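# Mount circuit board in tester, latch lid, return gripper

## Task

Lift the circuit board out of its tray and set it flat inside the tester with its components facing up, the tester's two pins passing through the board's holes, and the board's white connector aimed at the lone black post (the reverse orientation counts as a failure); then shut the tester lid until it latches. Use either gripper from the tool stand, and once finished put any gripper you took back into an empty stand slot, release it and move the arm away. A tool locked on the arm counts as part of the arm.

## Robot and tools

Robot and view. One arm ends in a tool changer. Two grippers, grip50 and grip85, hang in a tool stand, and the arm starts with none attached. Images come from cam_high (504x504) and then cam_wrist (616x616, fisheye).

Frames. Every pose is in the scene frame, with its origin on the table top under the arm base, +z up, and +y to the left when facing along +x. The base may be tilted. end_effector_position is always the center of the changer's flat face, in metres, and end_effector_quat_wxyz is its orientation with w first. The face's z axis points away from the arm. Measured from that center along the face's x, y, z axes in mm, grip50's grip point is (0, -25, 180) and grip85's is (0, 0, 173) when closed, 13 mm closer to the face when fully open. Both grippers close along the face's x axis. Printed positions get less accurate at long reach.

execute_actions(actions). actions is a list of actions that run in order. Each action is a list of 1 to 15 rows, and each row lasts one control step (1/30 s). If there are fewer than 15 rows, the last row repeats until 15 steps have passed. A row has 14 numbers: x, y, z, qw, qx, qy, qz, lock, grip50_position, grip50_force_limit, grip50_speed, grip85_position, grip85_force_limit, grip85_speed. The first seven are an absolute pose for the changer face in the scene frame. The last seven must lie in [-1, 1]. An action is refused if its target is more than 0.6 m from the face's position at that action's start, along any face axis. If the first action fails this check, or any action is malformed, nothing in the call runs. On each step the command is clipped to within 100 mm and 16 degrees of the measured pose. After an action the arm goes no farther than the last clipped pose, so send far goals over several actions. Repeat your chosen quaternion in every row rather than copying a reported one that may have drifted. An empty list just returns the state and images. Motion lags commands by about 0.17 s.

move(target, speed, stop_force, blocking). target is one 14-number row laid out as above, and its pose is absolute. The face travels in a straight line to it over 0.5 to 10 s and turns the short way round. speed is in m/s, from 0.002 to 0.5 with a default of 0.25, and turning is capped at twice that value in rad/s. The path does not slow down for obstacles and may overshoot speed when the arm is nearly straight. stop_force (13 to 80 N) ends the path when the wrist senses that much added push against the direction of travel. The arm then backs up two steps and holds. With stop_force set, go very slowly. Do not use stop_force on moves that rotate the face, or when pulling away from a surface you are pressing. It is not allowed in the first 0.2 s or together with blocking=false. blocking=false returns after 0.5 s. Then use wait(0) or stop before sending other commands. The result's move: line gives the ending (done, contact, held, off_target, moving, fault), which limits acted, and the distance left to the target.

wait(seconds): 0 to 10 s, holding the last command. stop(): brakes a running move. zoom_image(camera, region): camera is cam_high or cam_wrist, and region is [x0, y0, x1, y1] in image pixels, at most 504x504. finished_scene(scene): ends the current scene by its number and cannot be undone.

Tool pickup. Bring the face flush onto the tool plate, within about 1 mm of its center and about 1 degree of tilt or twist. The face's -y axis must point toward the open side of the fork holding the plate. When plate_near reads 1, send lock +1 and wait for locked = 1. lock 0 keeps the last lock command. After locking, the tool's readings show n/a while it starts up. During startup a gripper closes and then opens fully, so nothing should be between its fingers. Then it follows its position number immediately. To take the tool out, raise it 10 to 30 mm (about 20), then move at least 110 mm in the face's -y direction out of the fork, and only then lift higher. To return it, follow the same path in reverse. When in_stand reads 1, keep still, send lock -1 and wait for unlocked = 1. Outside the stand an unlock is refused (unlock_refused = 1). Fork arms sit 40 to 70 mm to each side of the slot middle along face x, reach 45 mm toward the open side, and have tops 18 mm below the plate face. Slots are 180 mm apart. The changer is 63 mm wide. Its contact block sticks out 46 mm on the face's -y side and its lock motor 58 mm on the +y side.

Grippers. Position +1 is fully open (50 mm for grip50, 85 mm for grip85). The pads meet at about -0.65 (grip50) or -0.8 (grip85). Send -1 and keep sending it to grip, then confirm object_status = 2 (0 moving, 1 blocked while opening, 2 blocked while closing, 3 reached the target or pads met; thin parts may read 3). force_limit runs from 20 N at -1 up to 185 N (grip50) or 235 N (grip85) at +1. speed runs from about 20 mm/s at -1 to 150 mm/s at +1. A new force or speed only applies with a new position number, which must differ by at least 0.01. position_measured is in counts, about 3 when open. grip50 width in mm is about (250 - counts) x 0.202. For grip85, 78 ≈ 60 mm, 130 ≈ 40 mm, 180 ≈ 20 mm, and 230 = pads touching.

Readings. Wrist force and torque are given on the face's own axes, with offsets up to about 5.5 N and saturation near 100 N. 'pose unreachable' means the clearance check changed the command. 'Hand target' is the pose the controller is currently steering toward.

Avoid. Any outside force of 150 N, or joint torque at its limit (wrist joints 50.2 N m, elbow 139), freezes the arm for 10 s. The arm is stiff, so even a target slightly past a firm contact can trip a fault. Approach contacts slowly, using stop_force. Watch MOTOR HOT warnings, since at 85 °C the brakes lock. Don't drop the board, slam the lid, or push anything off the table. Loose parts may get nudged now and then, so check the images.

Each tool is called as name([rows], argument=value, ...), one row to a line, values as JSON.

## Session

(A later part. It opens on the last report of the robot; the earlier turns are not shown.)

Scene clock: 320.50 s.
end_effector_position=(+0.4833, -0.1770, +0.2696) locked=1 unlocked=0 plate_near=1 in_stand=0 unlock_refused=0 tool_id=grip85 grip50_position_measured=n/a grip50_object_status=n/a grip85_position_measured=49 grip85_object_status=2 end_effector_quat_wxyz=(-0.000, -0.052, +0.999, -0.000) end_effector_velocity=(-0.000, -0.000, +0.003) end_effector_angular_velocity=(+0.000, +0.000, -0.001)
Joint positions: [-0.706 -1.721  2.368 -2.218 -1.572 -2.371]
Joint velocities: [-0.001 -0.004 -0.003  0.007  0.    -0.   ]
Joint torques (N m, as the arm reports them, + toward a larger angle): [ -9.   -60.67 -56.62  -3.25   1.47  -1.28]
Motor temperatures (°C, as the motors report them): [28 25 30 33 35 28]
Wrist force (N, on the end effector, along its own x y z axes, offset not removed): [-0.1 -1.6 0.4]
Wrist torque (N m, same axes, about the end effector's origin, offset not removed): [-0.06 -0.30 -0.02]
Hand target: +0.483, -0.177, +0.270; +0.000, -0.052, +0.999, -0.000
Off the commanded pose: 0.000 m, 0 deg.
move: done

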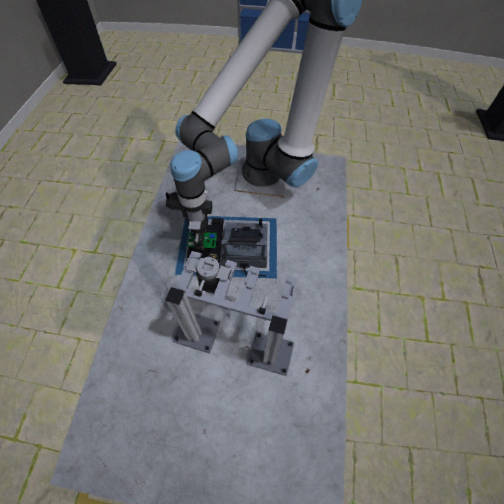

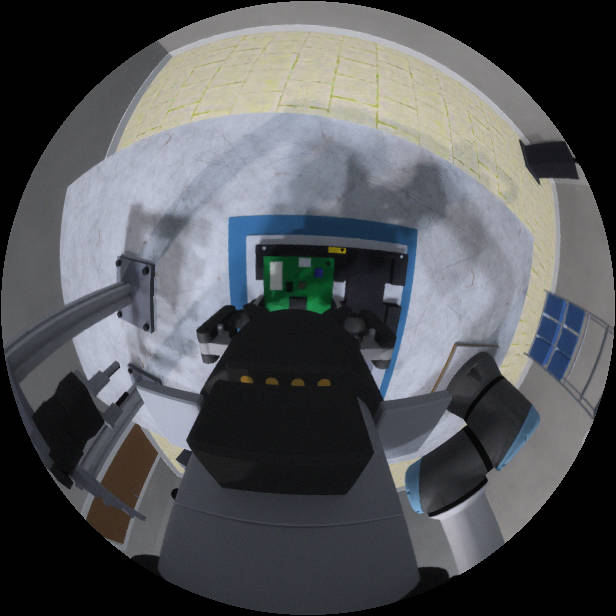

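move(target=[0.44,-0.17,0.30,0,0.669,0.743,0,0,1,0,0,-1,-0.5,-0.8], speed=0.4)

move(target=[0.424,-0.06,0.30,0,0.9986,0.0523,0,0,1,0,0,-1,-0.5,-0.8], speed=0.4)

zoom_image(camera="cam_wrist", region=[206, 170, 406, 330])

Scene clock: 334.83 s.
end_effector_position=(+0.4401, -0.1700, +0.2999) locked=1 unlocked=0 plate_near=1 in_stand=0 unlock_refused=0 tool_id=grip85 grip50_position_measured=n/a grip50_object_status=n/a grip85_position_measured=49 grip85_object_status=2 end_effector_quat_wxyz=(-0.000, +0.668, +0.744, +0.000) end_effector_velocity=(-0.000, +0.001, +0.000) end_effector_angular_velocity=(-0.000, +0.002, -0.013)
Joint positions: [-0.756 -1.852  2.398 -2.118 -1.571 -0.852]
Joint velocities: [ 0.001 -0.001  0.     0.002 -0.001  0.014]
Joint torques (N m, as the arm reports them, + toward a larger angle): [ -8.96 -50.09 -44.11  -3.63  -2.67   2.94]
Motor temperatures (°C, as the motors report them): [28 25 30 33 35 28]
Wrist force (N, on the end effector, along its own x y z axes, offset not removed): [-2.6 -0.8 -0.7]
Wrist torque (N m, same axes, about the end effector's origin, offset not removed): [-0.04 -0.09 -0.09]
Hand target: +0.440, -0.170, +0.300; -0.000, +0.669, +0.743, +0.000
Off the commanded pose: 0.000 m, 0 deg.
move: done

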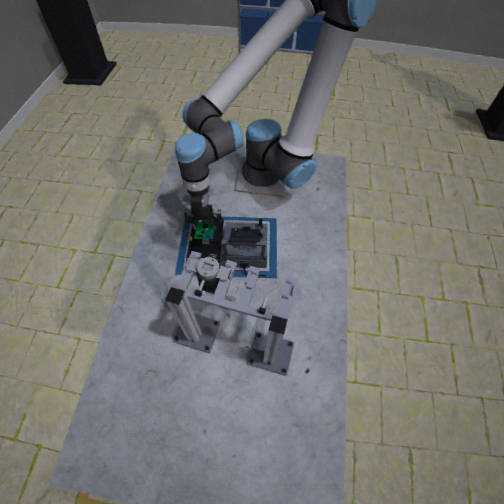

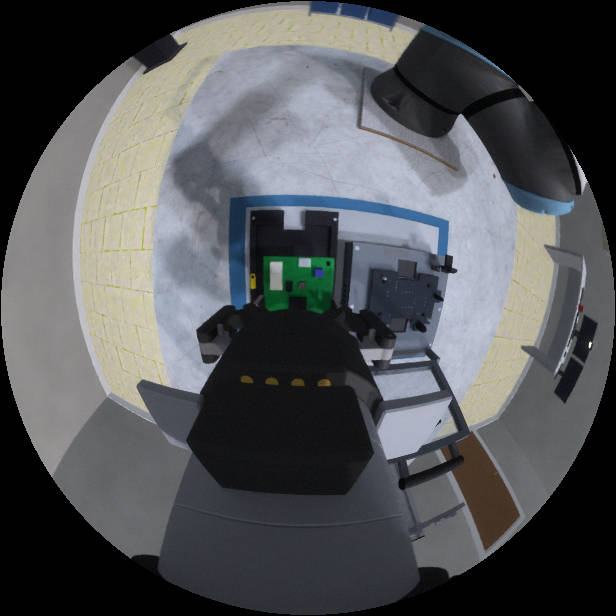

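Scene clock: 337.43 s.
end_effector_position=(+0.4240, -0.0603, +0.2999) locked=1 unlocked=0 plate_near=1 in_stand=0 unlock_refused=0 tool_id=grip85 grip50_position_measured=n/a grip50_object_status=n/a grip85_position_measured=49 grip85_object_status=2 end_effector_quat_wxyz=(+0.000, +0.999, +0.053, +0.000) end_effector_velocity=(-0.000, +0.000, -0.000) end_effector_angular_velocity=(-0.001, +0.002, -0.015)
Joint positions: [-0.569 -1.953  2.459 -2.077 -1.572  0.905]
Joint velocities: [ 0.002  0.     0.     0.001 -0.002  0.017]
Joint torques (N m, as the arm reports them, + toward a larger angle): [  9.74 -37.91 -44.7   -3.12  -1.63   4.07]
Motor temperatures (°C, as the motors report them): [28 25 30 33 35 28]
Wrist force (N, on the end effector, along its own x y z axes, offset not removed): [-0.6 -0.8 -0.4]
Wrist torque (N m, same axes, about the end effector's origin, offset not removed): [-0.11 -0.22 -0.19]
Hand target: +0.424, -0.060, +0.300; +0.000, +0.999, +0.052, -0.000
Off the commanded pose: 0.000 m, 0 deg.
move: done

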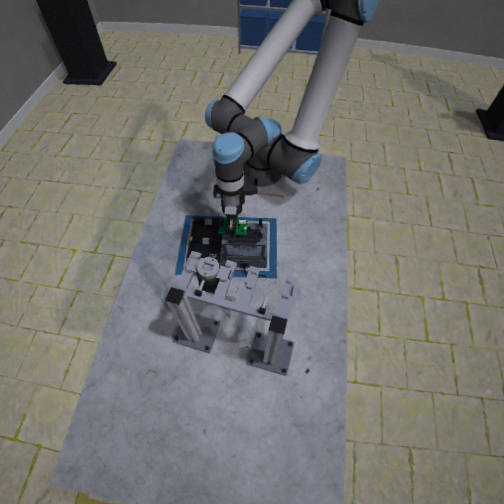

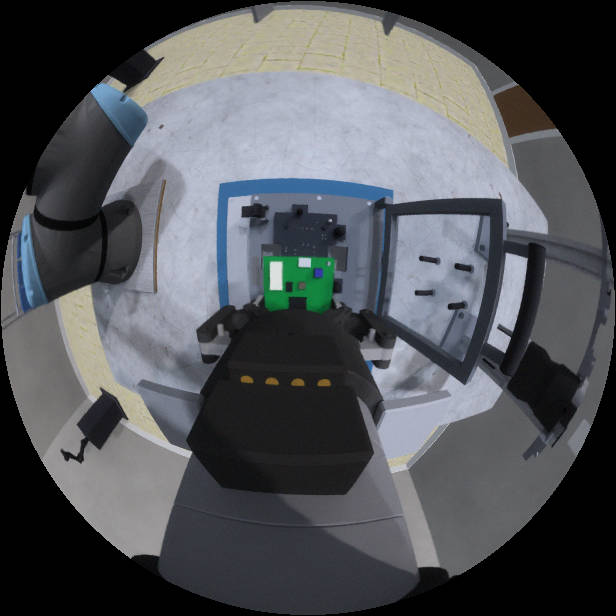

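Region (206, 170, 406, 330) of cam_wrist's 616x616 image, scaled by 2.520, with more detail than that image has; it fills the top 403 rows of this view, and the rest is white.

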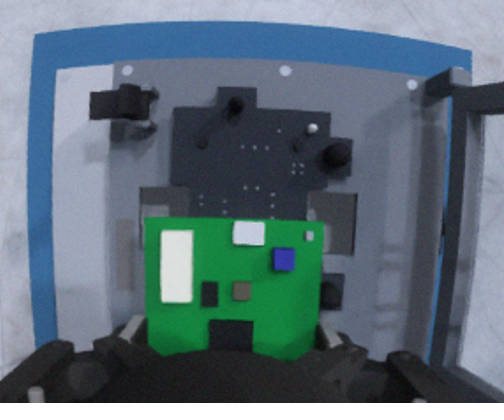

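move(target=[0.427,-0.0296,0.275,0,0.9986,0.0523,0,0,1,0,0,-1,-0.5,-0.8], speed=0.1)

zoom_image(camera="cam_wrist", region=[236, 200, 376, 310])

Scene clock: 345.53 s.
end_effector_position=(+0.4269, -0.0299, +0.2752) locked=1 unlocked=0 plate_near=1 in_stand=0 unlock_refused=0 tool_id=grip85 grip50_position_measured=n/a grip50_object_status=n/a grip85_position_measured=49 grip85_object_status=2 end_effector_quat_wxyz=(+0.000, +0.999, +0.052, +0.000) end_effector_velocity=(+0.000, +0.002, -0.002) end_effector_angular_velocity=(-0.001, -0.000, +0.000)
Joint positions: [-0.498 -1.921  2.491 -2.142 -1.572  0.978]
Joint velocities: [ 0.005  0.003  0.002 -0.005 -0.001  0.005]
Joint torques (N m, as the arm reports them, + toward a larger angle): [  7.28  -7.59 -41.47 -12.42  -2.41   4.02]
Motor temperatures (°C, as the motors report them): [28 25 30 33 35 28]
Wrist force (N, on the end effector, along its own x y z axes, offset not removed): [0.6 -2.5 0.4]
Wrist torque (N m, same axes, about the end effector's origin, offset not removed): [-0.15 -0.44 -0.03]
Hand target: +0.427, -0.030, +0.275; +0.000, +0.999, +0.052, -0.000
Off the commanded pose: 0.000 m, 0 deg.
move: done

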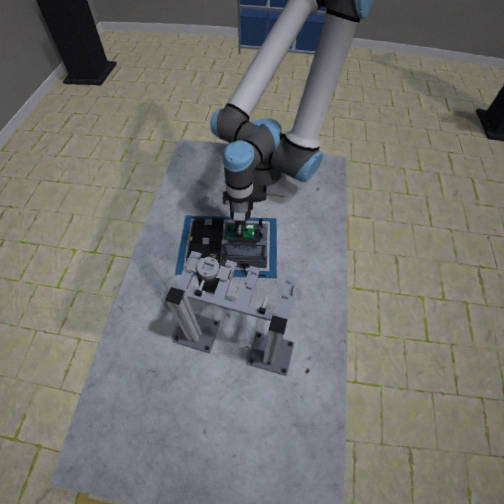

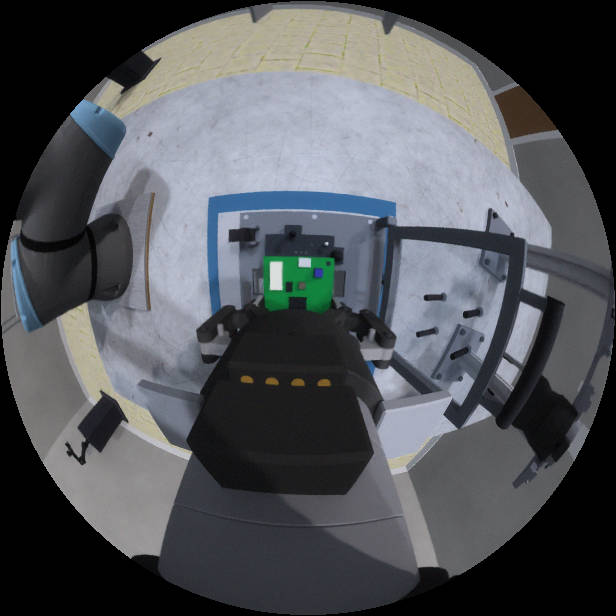

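Region (236, 200, 376, 310) of cam_wrist's 616x616 image, scaled by 3.600, with more detail than that image has; it fills the top 396 rows of this view, and the rest is white.

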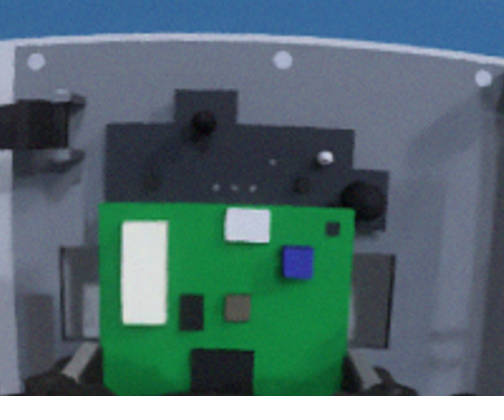

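move(target=[0.4262,-0.0104,0.262,0,0.9986,0.0523,0,0,1,0,0,-1,-0.5,-0.8], speed=0.05)

move(target=[0.4262,-0.0104,0.249,0,0.9986,0.0523,0,0,1,0,0,-1,-0.5,-0.8], speed=0.01, stop_force=13)

zoom_image(camera="cam_wrist", region=[256, 230, 356, 310])

Scene clock: 354.83 s.
end_effector_position=(+0.4262, -0.0107, +0.2622) locked=1 unlocked=0 plate_near=1 in_stand=0 unlock_refused=0 tool_id=grip85 grip50_position_measured=n/a grip50_object_status=n/a grip85_position_measured=49 grip85_object_status=2 end_effector_quat_wxyz=(+0.000, +0.999, +0.052, +0.000) end_effector_velocity=(+0.000, +0.002, -0.001) end_effector_angular_velocity=(-0.000, -0.001, -0.002)
Joint positions: [-0.455 -1.905  2.509 -2.176 -1.572  1.021]
Joint velocities: [ 0.006  0.002  0.001 -0.005  0.     0.008]
Joint torques (N m, as the arm reports them, + toward a larger angle): [ 12.86  -1.85 -43.05 -11.16   0.89   3.65]
Motor temperatures (°C, as the motors report them): [28 25 30 33 35 28]
Wrist force (N, on the end effector, along its own x y z axes, offset not removed): [-0.6 -1.0 -1.5]
Wrist torque (N m, same axes, about the end effector's origin, offset not removed): [-0.03 -0.19 -0.24]
Hand target: +0.426, -0.010, +0.262; +0.000, +0.999, +0.052, +0.000
Off the commanded pose: 0.000 m, 0 deg.
move: done

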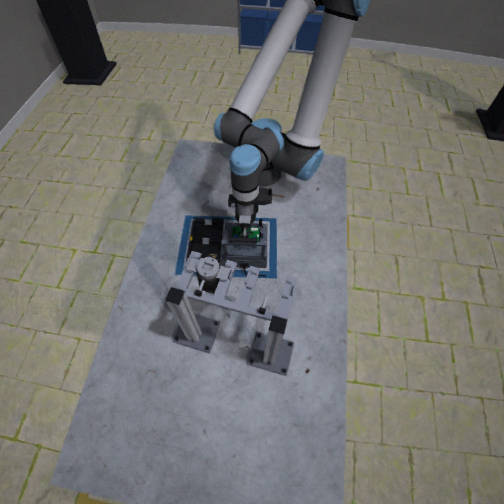

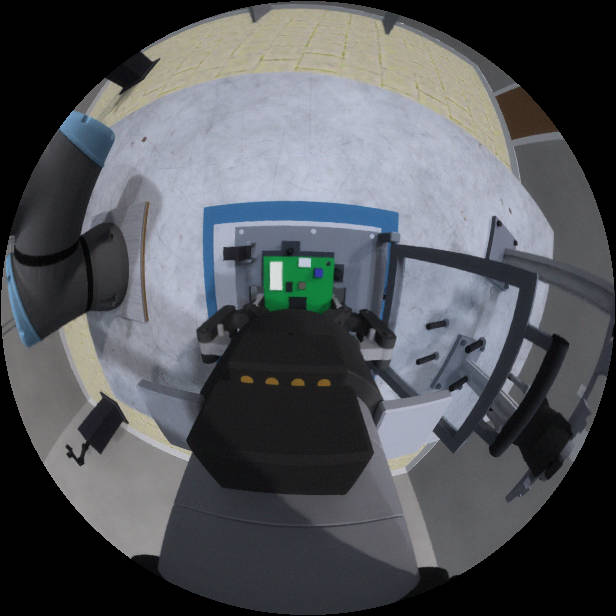

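Scene clock: 355.80 s.
end_effector_position=(+0.4261, -0.0106, +0.2563) locked=1 unlocked=0 plate_near=1 in_stand=0 unlock_refused=0 tool_id=grip85 grip50_position_measured=n/a grip50_object_status=n/a grip85_position_measured=49 grip85_object_status=2 end_effector_quat_wxyz=(-0.000, +0.999, +0.052, -0.000) end_effector_velocity=(-0.000, +0.000, +0.003) end_effector_angular_velocity=(+0.000, +0.000, -0.001)
Joint positions: [-0.455 -1.895  2.517 -2.192 -1.572  1.022]
Joint velocities: [ 0.    -0.006 -0.004  0.01   0.     0.002]
Joint torques (N m, as the arm reports them, + toward a larger angle): [  4.03 -38.64 -61.01  -8.52   2.28   3.12]
Motor temperatures (°C, as the motors report them): [28 25 30 33 35 28]
Wrist force (N, on the end effector, along its own x y z axes, offset not removed): [-28.8 -2.4 -23.7]
Wrist torque (N m, same axes, about the end effector's origin, offset not removed): [-0.13 -4.25 0.04]
Hand target: +0.426, -0.011, +0.257; -0.000, +0.999, +0.052, -0.000
Off the commanded pose: 0.007 m, 0 deg.
move: contact

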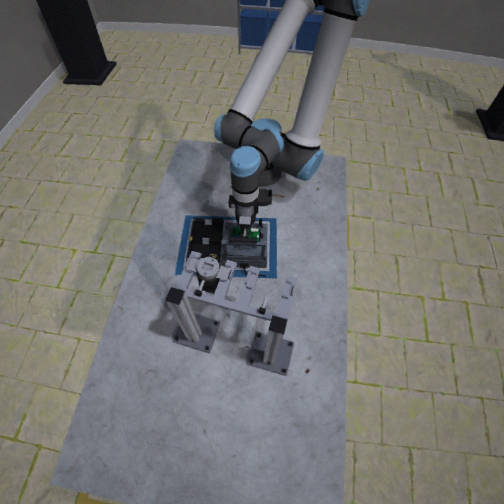

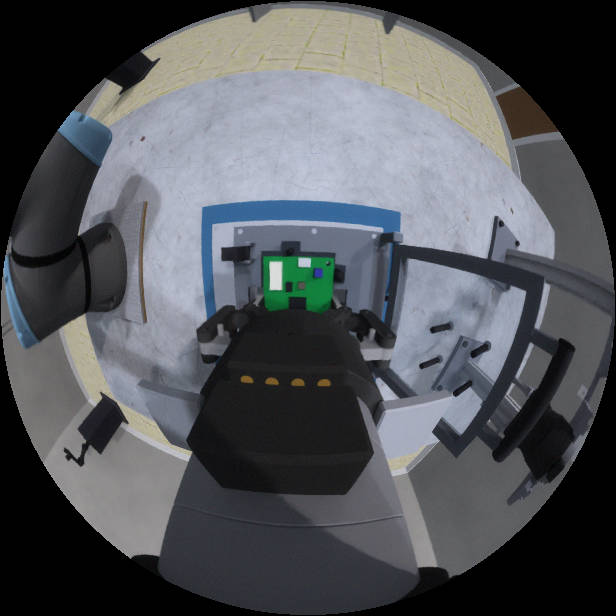

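Region (256, 230, 356, 310) of cam_wrist's 616x616 image, scaled by 5.040, with more detail than that image has; it fills the top 403 rows of this view, and the rest is white.

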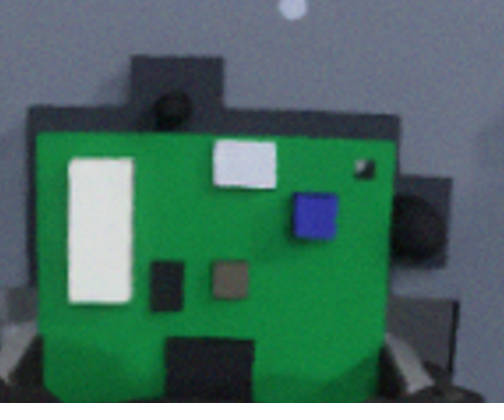

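execute_actions([
  [[0.4237,-0.0107,0.259,0,0.9986,0.0523,0,0,1,0,0,-1,-0.5,-0.8]],
])

move(target=[0.4237,-0.0107,0.247,0,0.9986,0.0523,0,0,1,0,0,-1,-0.5,-0.8], speed=0.006, stop_force=13)

zoom_image(camera="cam_wrist", region=[256, 230, 356, 310])

Scene clock: 365.53 s.
end_effector_position=(+0.4238, -0.0107, +0.2590) locked=1 unlocked=0 plate_near=1 in_stand=0 unlock_refused=0 tool_id=grip85 grip50_position_measured=n/a grip50_object_status=n/a grip85_position_measured=49 grip85_object_status=2 end_effector_quat_wxyz=(-0.000, +0.999, +0.052, +0.000) end_effector_velocity=(-0.001, -0.000, -0.000) end_effector_angular_velocity=(+0.000, +0.001, -0.001)
Joint positions: [-0.458 -1.906  2.517 -2.182 -1.572  1.019]
Joint velocities: [-0.001 -0.002  0.001  0.002 -0.    -0.001]
Joint torques (N m, as the arm reports them, + toward a larger angle): [-10.86 -39.27 -41.8   -3.81   0.61  -3.35]
Motor temperatures (°C, as the motors report them): [28 25 30 33 35 28]
Wrist force (N, on the end effector, along its own x y z axes, offset not removed): [-0.2 -2.0 -1.9]
Wrist torque (N m, same axes, about the end effector's origin, offset not removed): [-0.21 -0.25 -0.12]
Hand target: +0.424, -0.011, +0.259; -0.000, +0.999, +0.052, -0.000
Off the commanded pose: 0.000 m, 0 deg.
Step readings (end_effector_position):
0: (+0.4261, -0.0106, +0.2568)
1: (+0.4261, -0.0106, +0.2568)
2: (+0.4258, -0.0107, +0.2572)
4: (+0.4252, -0.0107, +0.2581)
8: (+0.4243, -0.0107, +0.2588)
15: end_effector_position above

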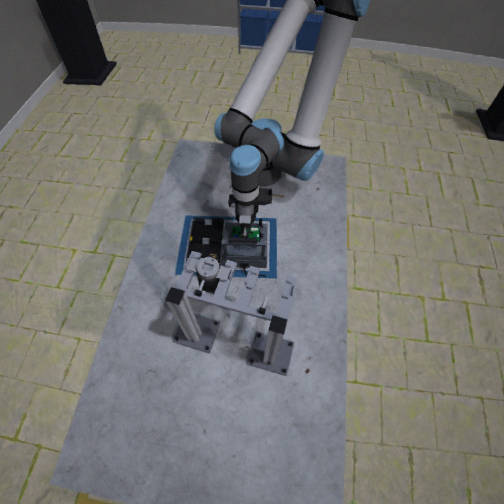

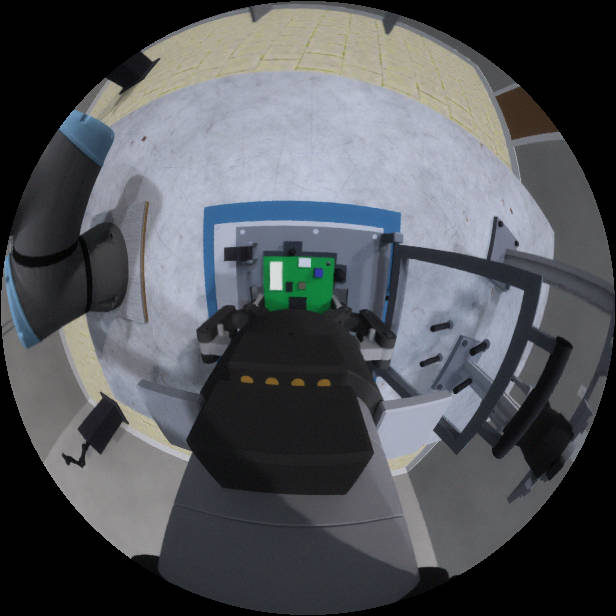

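Scene clock: 367.03 s.
end_effector_position=(+0.4237, -0.0107, +0.2522) locked=1 unlocked=0 plate_near=1 in_stand=0 unlock_refused=0 tool_id=grip85 grip50_position_measured=n/a grip50_object_status=n/a grip85_position_measured=49 grip85_object_status=2 end_effector_quat_wxyz=(-0.000, +0.999, +0.052, +0.000) end_effector_velocity=(-0.000, +0.000, +0.002) end_effector_angular_velocity=(+0.000, +0.001, +0.001)
Joint positions: [-0.458 -1.895  2.525 -2.201 -1.572  1.019]
Joint velocities: [ 0.    -0.003 -0.002  0.007 -0.    -0.001]
Joint torques (N m, as the arm reports them, + toward a larger angle): [-13.84 -40.33 -46.47   1.56  -4.79  -3.33]
Motor temperatures (°C, as the motors report them): [28 25 30 33 35 28]
Wrist force (N, on the end effector, along its own x y z axes, offset not removed): [10.9 -9.6 -17.0]
Wrist torque (N m, same axes, about the end effector's origin, offset not removed): [1.60 1.79 -0.14]
Hand target: +0.424, -0.011, +0.253; -0.000, +0.999, +0.052, +0.000
Off the commanded pose: 0.005 m, 0 deg.
move: contact

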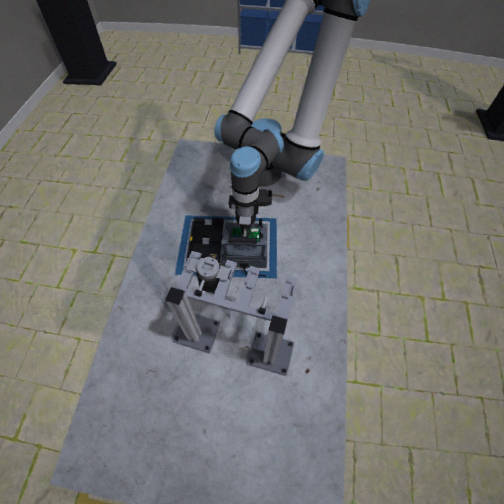

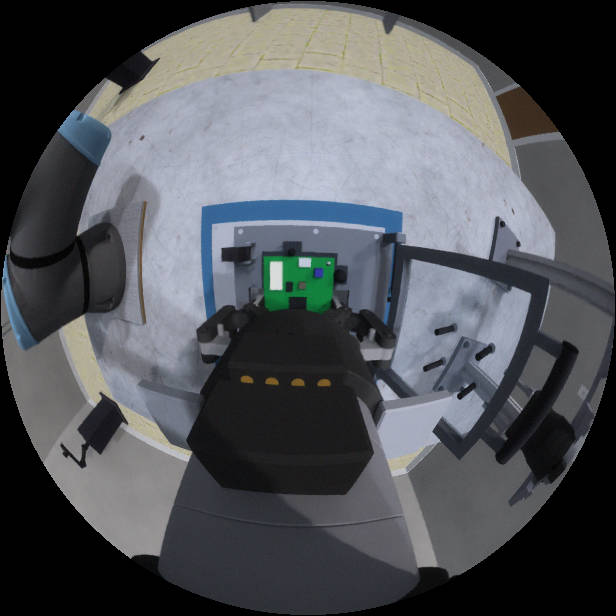

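Region (256, 230, 356, 310) of cam_wrist's 616x616 image, scaled by 5.040, with more detail than that image has; it fills the top 403 rows of this view, and the rest is white.

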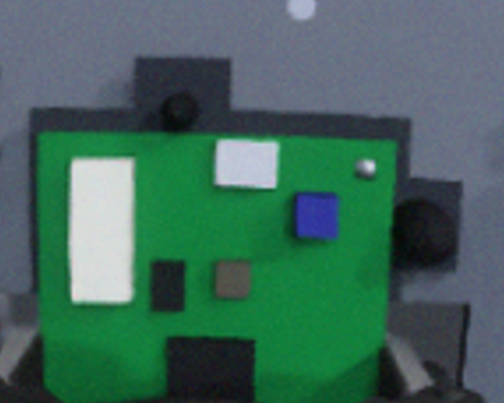

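execute_actions([
  [[0.4243,-0.0101,0.2528,0,0.9986,0.0523,0,0,1,0,0,-1,-0.5,-0.8]],
])

move(target=[0.4243,-0.0101,0.238,0,0.9986,0.0523,0,0,1,0,0,-1,-0.5,-0.8], speed=0.004, stop_force=13)

zoom_image(camera="cam_wrist", region=[256, 230, 356, 310])

Scene clock: 373.40 s.
end_effector_position=(+0.4243, -0.0102, +0.2528) locked=1 unlocked=0 plate_near=1 in_stand=0 unlock_refused=0 tool_id=grip85 grip50_position_measured=n/a grip50_object_status=n/a grip85_position_measured=49 grip85_object_status=2 end_effector_quat_wxyz=(+0.000, +0.999, +0.052, -0.000) end_effector_velocity=(+0.000, +0.000, +0.000) end_effector_angular_velocity=(-0.000, -0.000, +0.002)
Joint positions: [-0.456 -1.894  2.524 -2.2   -1.572  1.021]
Joint velocities: [ 0.001 -0.    -0.    -0.     0.    -0.001]
Joint torques (N m, as the arm reports them, + toward a larger angle): [ 11.05  -3.51 -57.75  -3.29   1.17   3.71]
Motor temperatures (°C, as the motors report them): [28 25 30 33 35 28]
Wrist force (N, on the end effector, along its own x y z axes, offset not removed): [-1.8 -0.9 -1.6]
Wrist torque (N m, same axes, about the end effector's origin, offset not removed): [-0.06 -0.03 -0.12]
Hand target: +0.424, -0.010, +0.253; +0.000, +0.999, +0.052, +0.000
Off the commanded pose: 0.000 m, 0 deg.
Step readings (end_effector_position):
0: (+0.4238, -0.0107, +0.2526)
1: (+0.4238, -0.0107, +0.2526)
2: (+0.4239, -0.0107, +0.2527)
4: (+0.4240, -0.0105, +0.2528)
8: (+0.4242, -0.0103, +0.2528)
15: end_effector_position above

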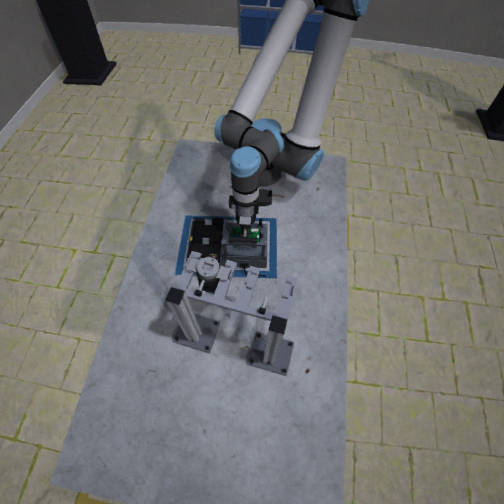

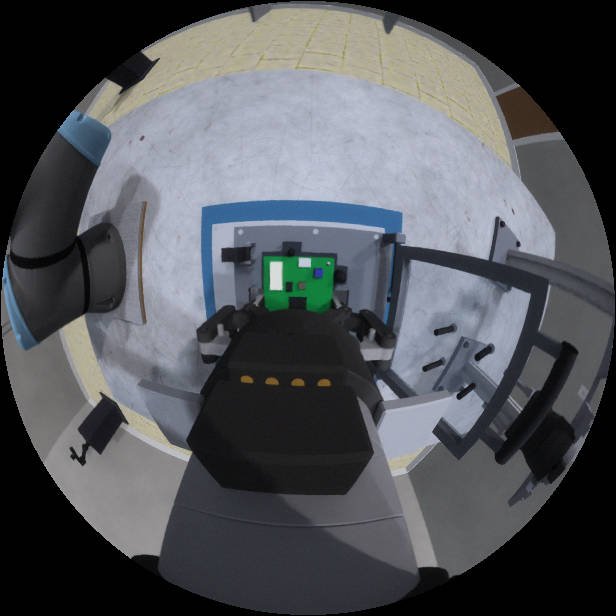

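Scene clock: 375.23 s.
end_effector_position=(+0.4242, -0.0101, +0.2469) locked=1 unlocked=0 plate_near=1 in_stand=0 unlock_refused=0 tool_id=grip85 grip50_position_measured=n/a grip50_object_status=n/a grip85_position_measured=49 grip85_object_status=2 end_effector_quat_wxyz=(+0.000, +0.999, +0.052, -0.000) end_effector_velocity=(-0.000, +0.001, +0.002) end_effector_angular_velocity=(+0.000, +0.001, +0.000)
Joint positions: [-0.456 -1.885  2.531 -2.217 -1.572  1.021]
Joint velocities: [ 0.001 -0.003 -0.002  0.006 -0.     0.001]
Joint torques (N m, as the arm reports them, + toward a larger angle): [  3.39 -27.52 -46.44  -1.34  -4.52   1.91]
Motor temperatures (°C, as the motors report them): [28 25 30 33 35 28]
Wrist force (N, on the end effector, along its own x y z axes, offset not removed): [3.1 -9.4 -23.1]
Wrist torque (N m, same axes, about the end effector's origin, offset not removed): [1.29 0.36 -0.05]
Hand target: +0.424, -0.010, +0.247; +0.000, +0.999, +0.052, -0.000
Off the commanded pose: 0.009 m, 0 deg.
move: contact

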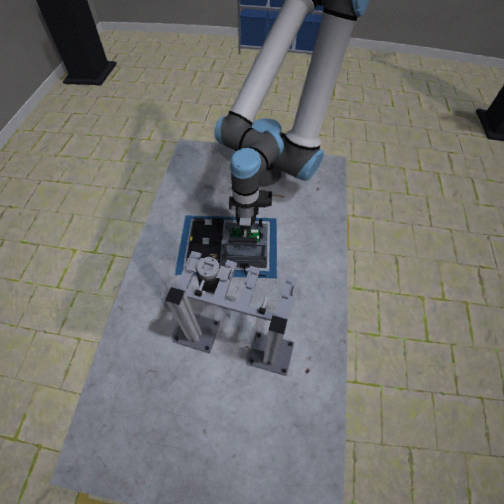

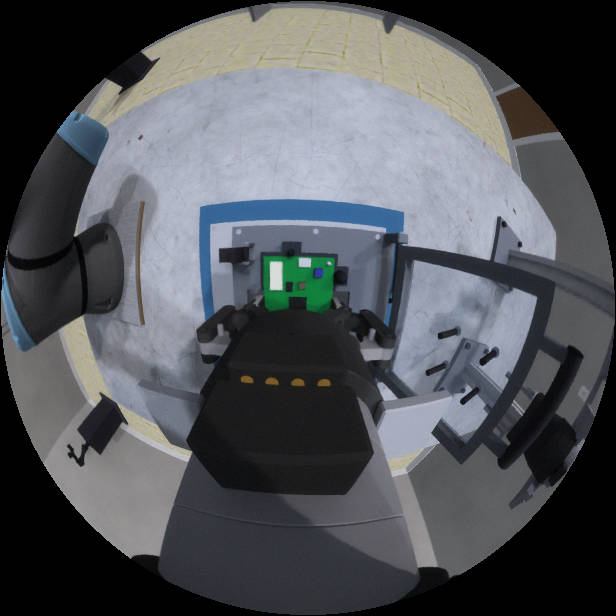

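Region (256, 230, 356, 310) of cam_wrist's 616x616 image, scaled by 5.040, with more detail than that image has; it fills the top 403 rows of this view, and the rest is white.

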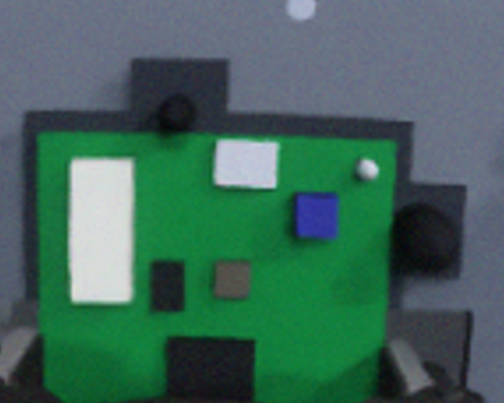

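execute_actions([
  [[0.4243,-0.0099,0.2474,0,0.9986,0.0523,0,0,1,0,0,1,-0.5,-0.5]],
  [[0.4243,-0.0099,0.2474,0,0.9986,0.0523,0,0,1,0,0,1,-0.5,-0.5]],
])

move(target=[0.42,-0.04,0.46,0,0.9986,0.0523,0,0,1,0,0,1,-0.5,-0.5], speed=0.2)

zoom_image(camera="cam_wrist", region=[230, 170, 450, 330])

zoom_image(camera="cam_high", region=[200, 200, 300, 290])

Scene clock: 381.63 s.
end_effector_position=(+0.4243, -0.0099, +0.2474) locked=1 unlocked=0 plate_near=1 in_stand=0 unlock_refused=0 tool_id=grip85 grip50_position_measured=n/a grip50_object_status=n/a grip85_position_measured=3 grip85_object_status=3 end_effector_quat_wxyz=(+0.000, +0.999, +0.052, -0.000) end_effector_velocity=(+0.000, +0.000, +0.000) end_effector_angular_velocity=(-0.000, -0.000, +0.002)
Joint positions: [-0.456 -1.885  2.53  -2.216 -1.572  1.021]
Joint velocities: [ 0.001 -0.    -0.     0.    -0.    -0.001]
Joint torques (N m, as the arm reports them, + toward a larger angle): [ 11.29 -41.2  -56.67  -3.11   1.2    4.1 ]
Motor temperatures (°C, as the motors report them): [28 25 30 33 35 28]
Wrist force (N, on the end effector, along its own x y z axes, offset not removed): [-2.3 -1.1 0.7]
Wrist torque (N m, same axes, about the end effector's origin, offset not removed): [0.00 -0.14 -0.20]
Hand target: +0.424, -0.010, +0.247; +0.000, +0.999, +0.052, +0.000
Off the commanded pose: 0.000 m, 0 deg.
Step readings (end_effector_position; steps 1 to 15: 1st action; 16 to 30: 2nd action):
0: (+0.4243, -0.0102, +0.2472)
1: (+0.4243, -0.0102, +0.2472)
2: (+0.4243, -0.0101, +0.2472)
4: (+0.4242, -0.0101, +0.2472)
8: (+0.4242, -0.0100, +0.2473)
15: (+0.4243, -0.0099, +0.2474)
16: (+0.4243, -0.0099, +0.2474)
17: (+0.4243, -0.0099, +0.2474)
19: (+0.4243, -0.0099, +0.2474)
23: (+0.4243, -0.0099, +0.2474)
30: end_effector_position above

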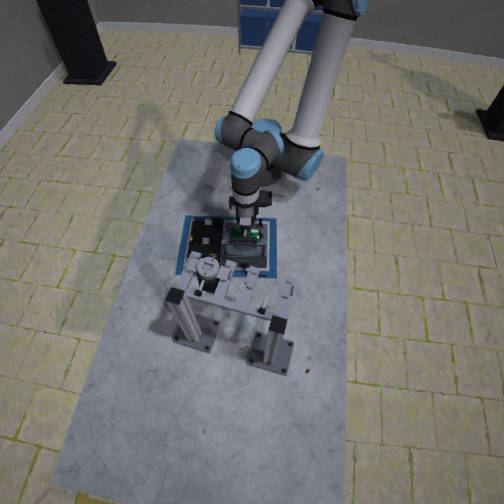

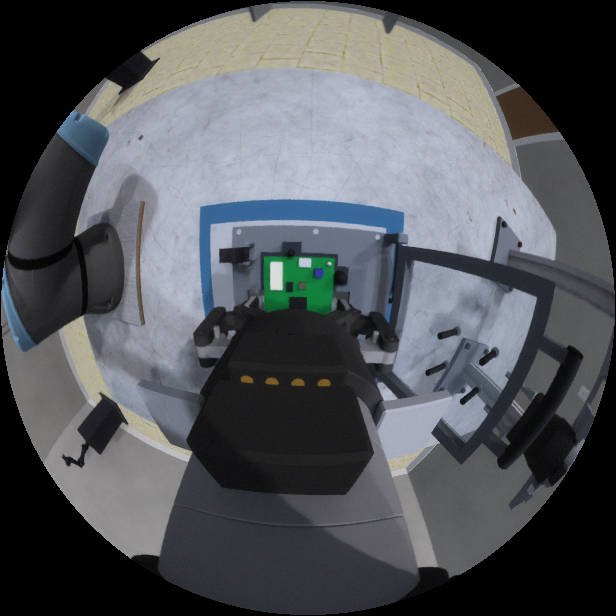

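Scene clock: 383.33 s.
end_effector_position=(+0.4202, -0.0400, +0.4596) locked=1 unlocked=0 plate_near=1 in_stand=0 unlock_refused=0 tool_id=grip85 grip50_position_measured=n/a grip50_object_status=n/a grip85_position_measured=3 grip85_object_status=3 end_effector_quat_wxyz=(-0.000, +0.999, +0.052, +0.000) end_effector_velocity=(+0.000, -0.000, +0.002) end_effector_angular_velocity=(+0.001, +0.001, -0.001)
Joint positions: [-0.529 -2.084  2.229 -1.716 -1.572  0.947]
Joint velocities: [-0.001 -0.    -0.004  0.005  0.    -0.   ]
Joint torques (N m, as the arm reports them, + toward a larger angle): [-11.31 -33.46 -68.29  -2.91   1.48  -3.3 ]
Motor temperatures (°C, as the motors report them): [28 25 30 33 35 28]
Wrist force (N, on the end effector, along its own x y z axes, offset not removed): [-1.1 -1.5 -1.0]
Wrist torque (N m, same axes, about the end effector's origin, offset not removed): [-0.09 -0.17 -0.13]
Hand target: +0.420, -0.040, +0.460; -0.000, +0.999, +0.052, -0.000
Off the commanded pose: 0.000 m, 0 deg.
move: done

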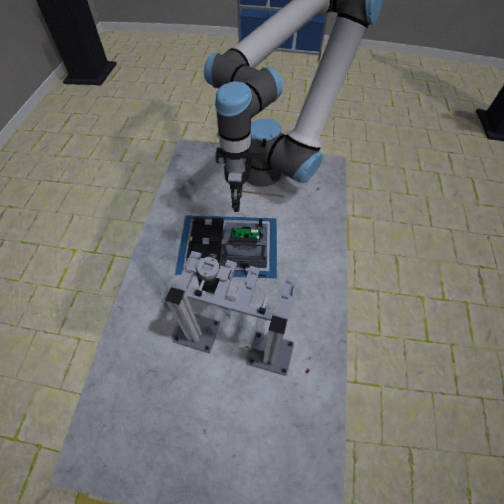

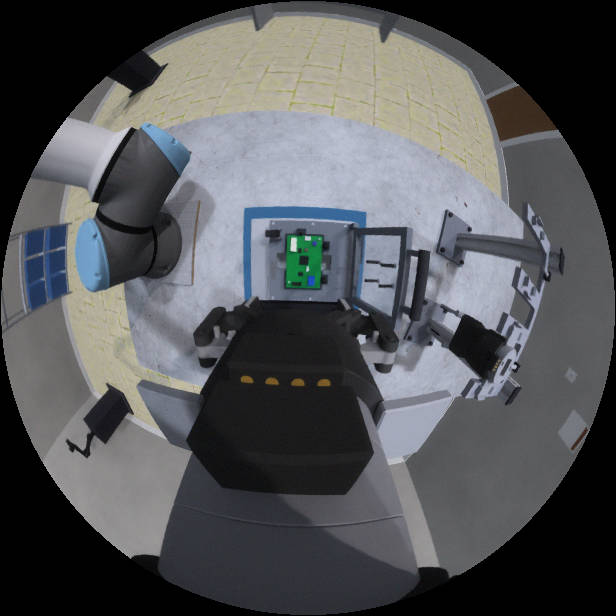

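Region (230, 170, 450, 330) of cam_wrist's 616x616 image, scaled by 2.291, with more detail than that image has; it fills the top 367 rows of this view, and the rest is white.

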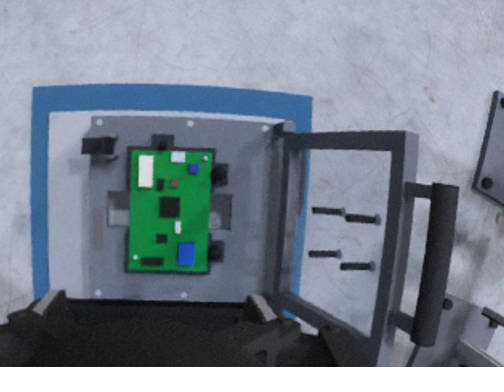

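Region (200, 200, 300, 290) of cam_high's 504x504 image, scaled by 5.040, with more detail than that image has; it fills the top 454 rows of this view, and the rest is white.

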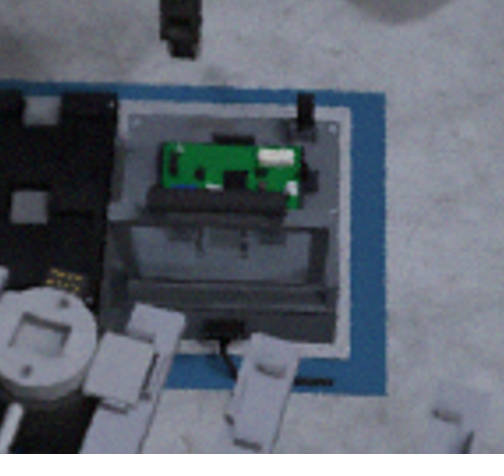

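move(target=[0.5725,0.0057,0.49,0,0.9986,0.0523,0,0,1,0,0,0,-1,0], speed=0.25)

zoom_image(camera="cam_wrist", region=[206, 190, 386, 330])

Scene clock: 397.80 s.
end_effector_position=(+0.5721, +0.0054, +0.4901) locked=1 unlocked=0 plate_near=1 in_stand=0 unlock_refused=0 tool_id=grip85 grip50_position_measured=n/a grip50_object_status=n/a grip85_position_measured=129 grip85_object_status=3 end_effector_quat_wxyz=(+0.000, +0.999, +0.052, +0.000) end_effector_velocity=(+0.003, +0.001, +0.000) end_effector_angular_velocity=(-0.000, +0.000, +0.001)
Joint positions: [-0.309 -1.792  1.996 -1.776 -1.572  1.168]
Joint velocities: [ 0.003  0.005 -0.004 -0.001 -0.     0.002]
Joint torques (N m, as the arm reports them, + toward a larger angle): [ 11.45 -29.52 -66.47  -6.09  -2.24   3.44]
Motor temperatures (°C, as the motors report them): [28 25 30 33 35 28]
Wrist force (N, on the end effector, along its own x y z axes, offset not removed): [1.0 -0.3 -3.9]
Wrist torque (N m, same axes, about the end effector's origin, offset not removed): [0.00 -0.28 -0.16]
Hand target: +0.572, +0.005, +0.490; +0.000, +0.999, +0.052, +0.000
Off the commanded pose: 0.000 m, 0 deg.
move: done

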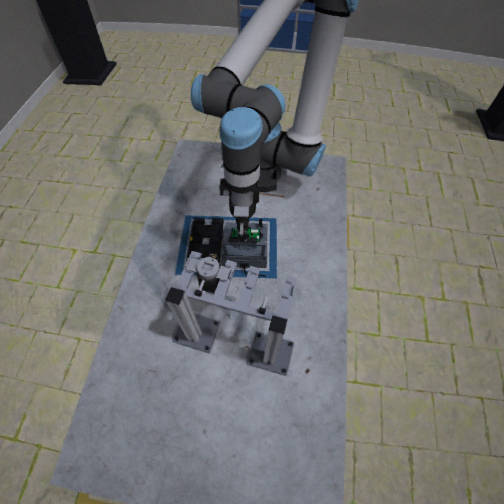

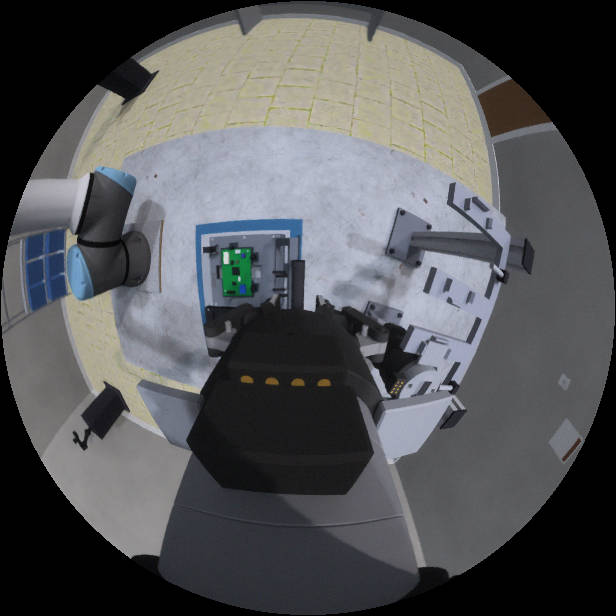

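Region (206, 190, 386, 330) of cam_wrist's 616x616 image, scaled by 2.800, with more detail than that image has.

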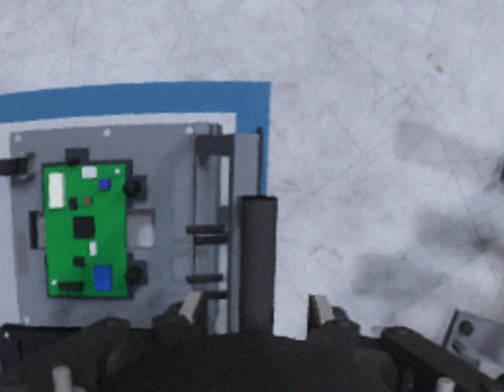

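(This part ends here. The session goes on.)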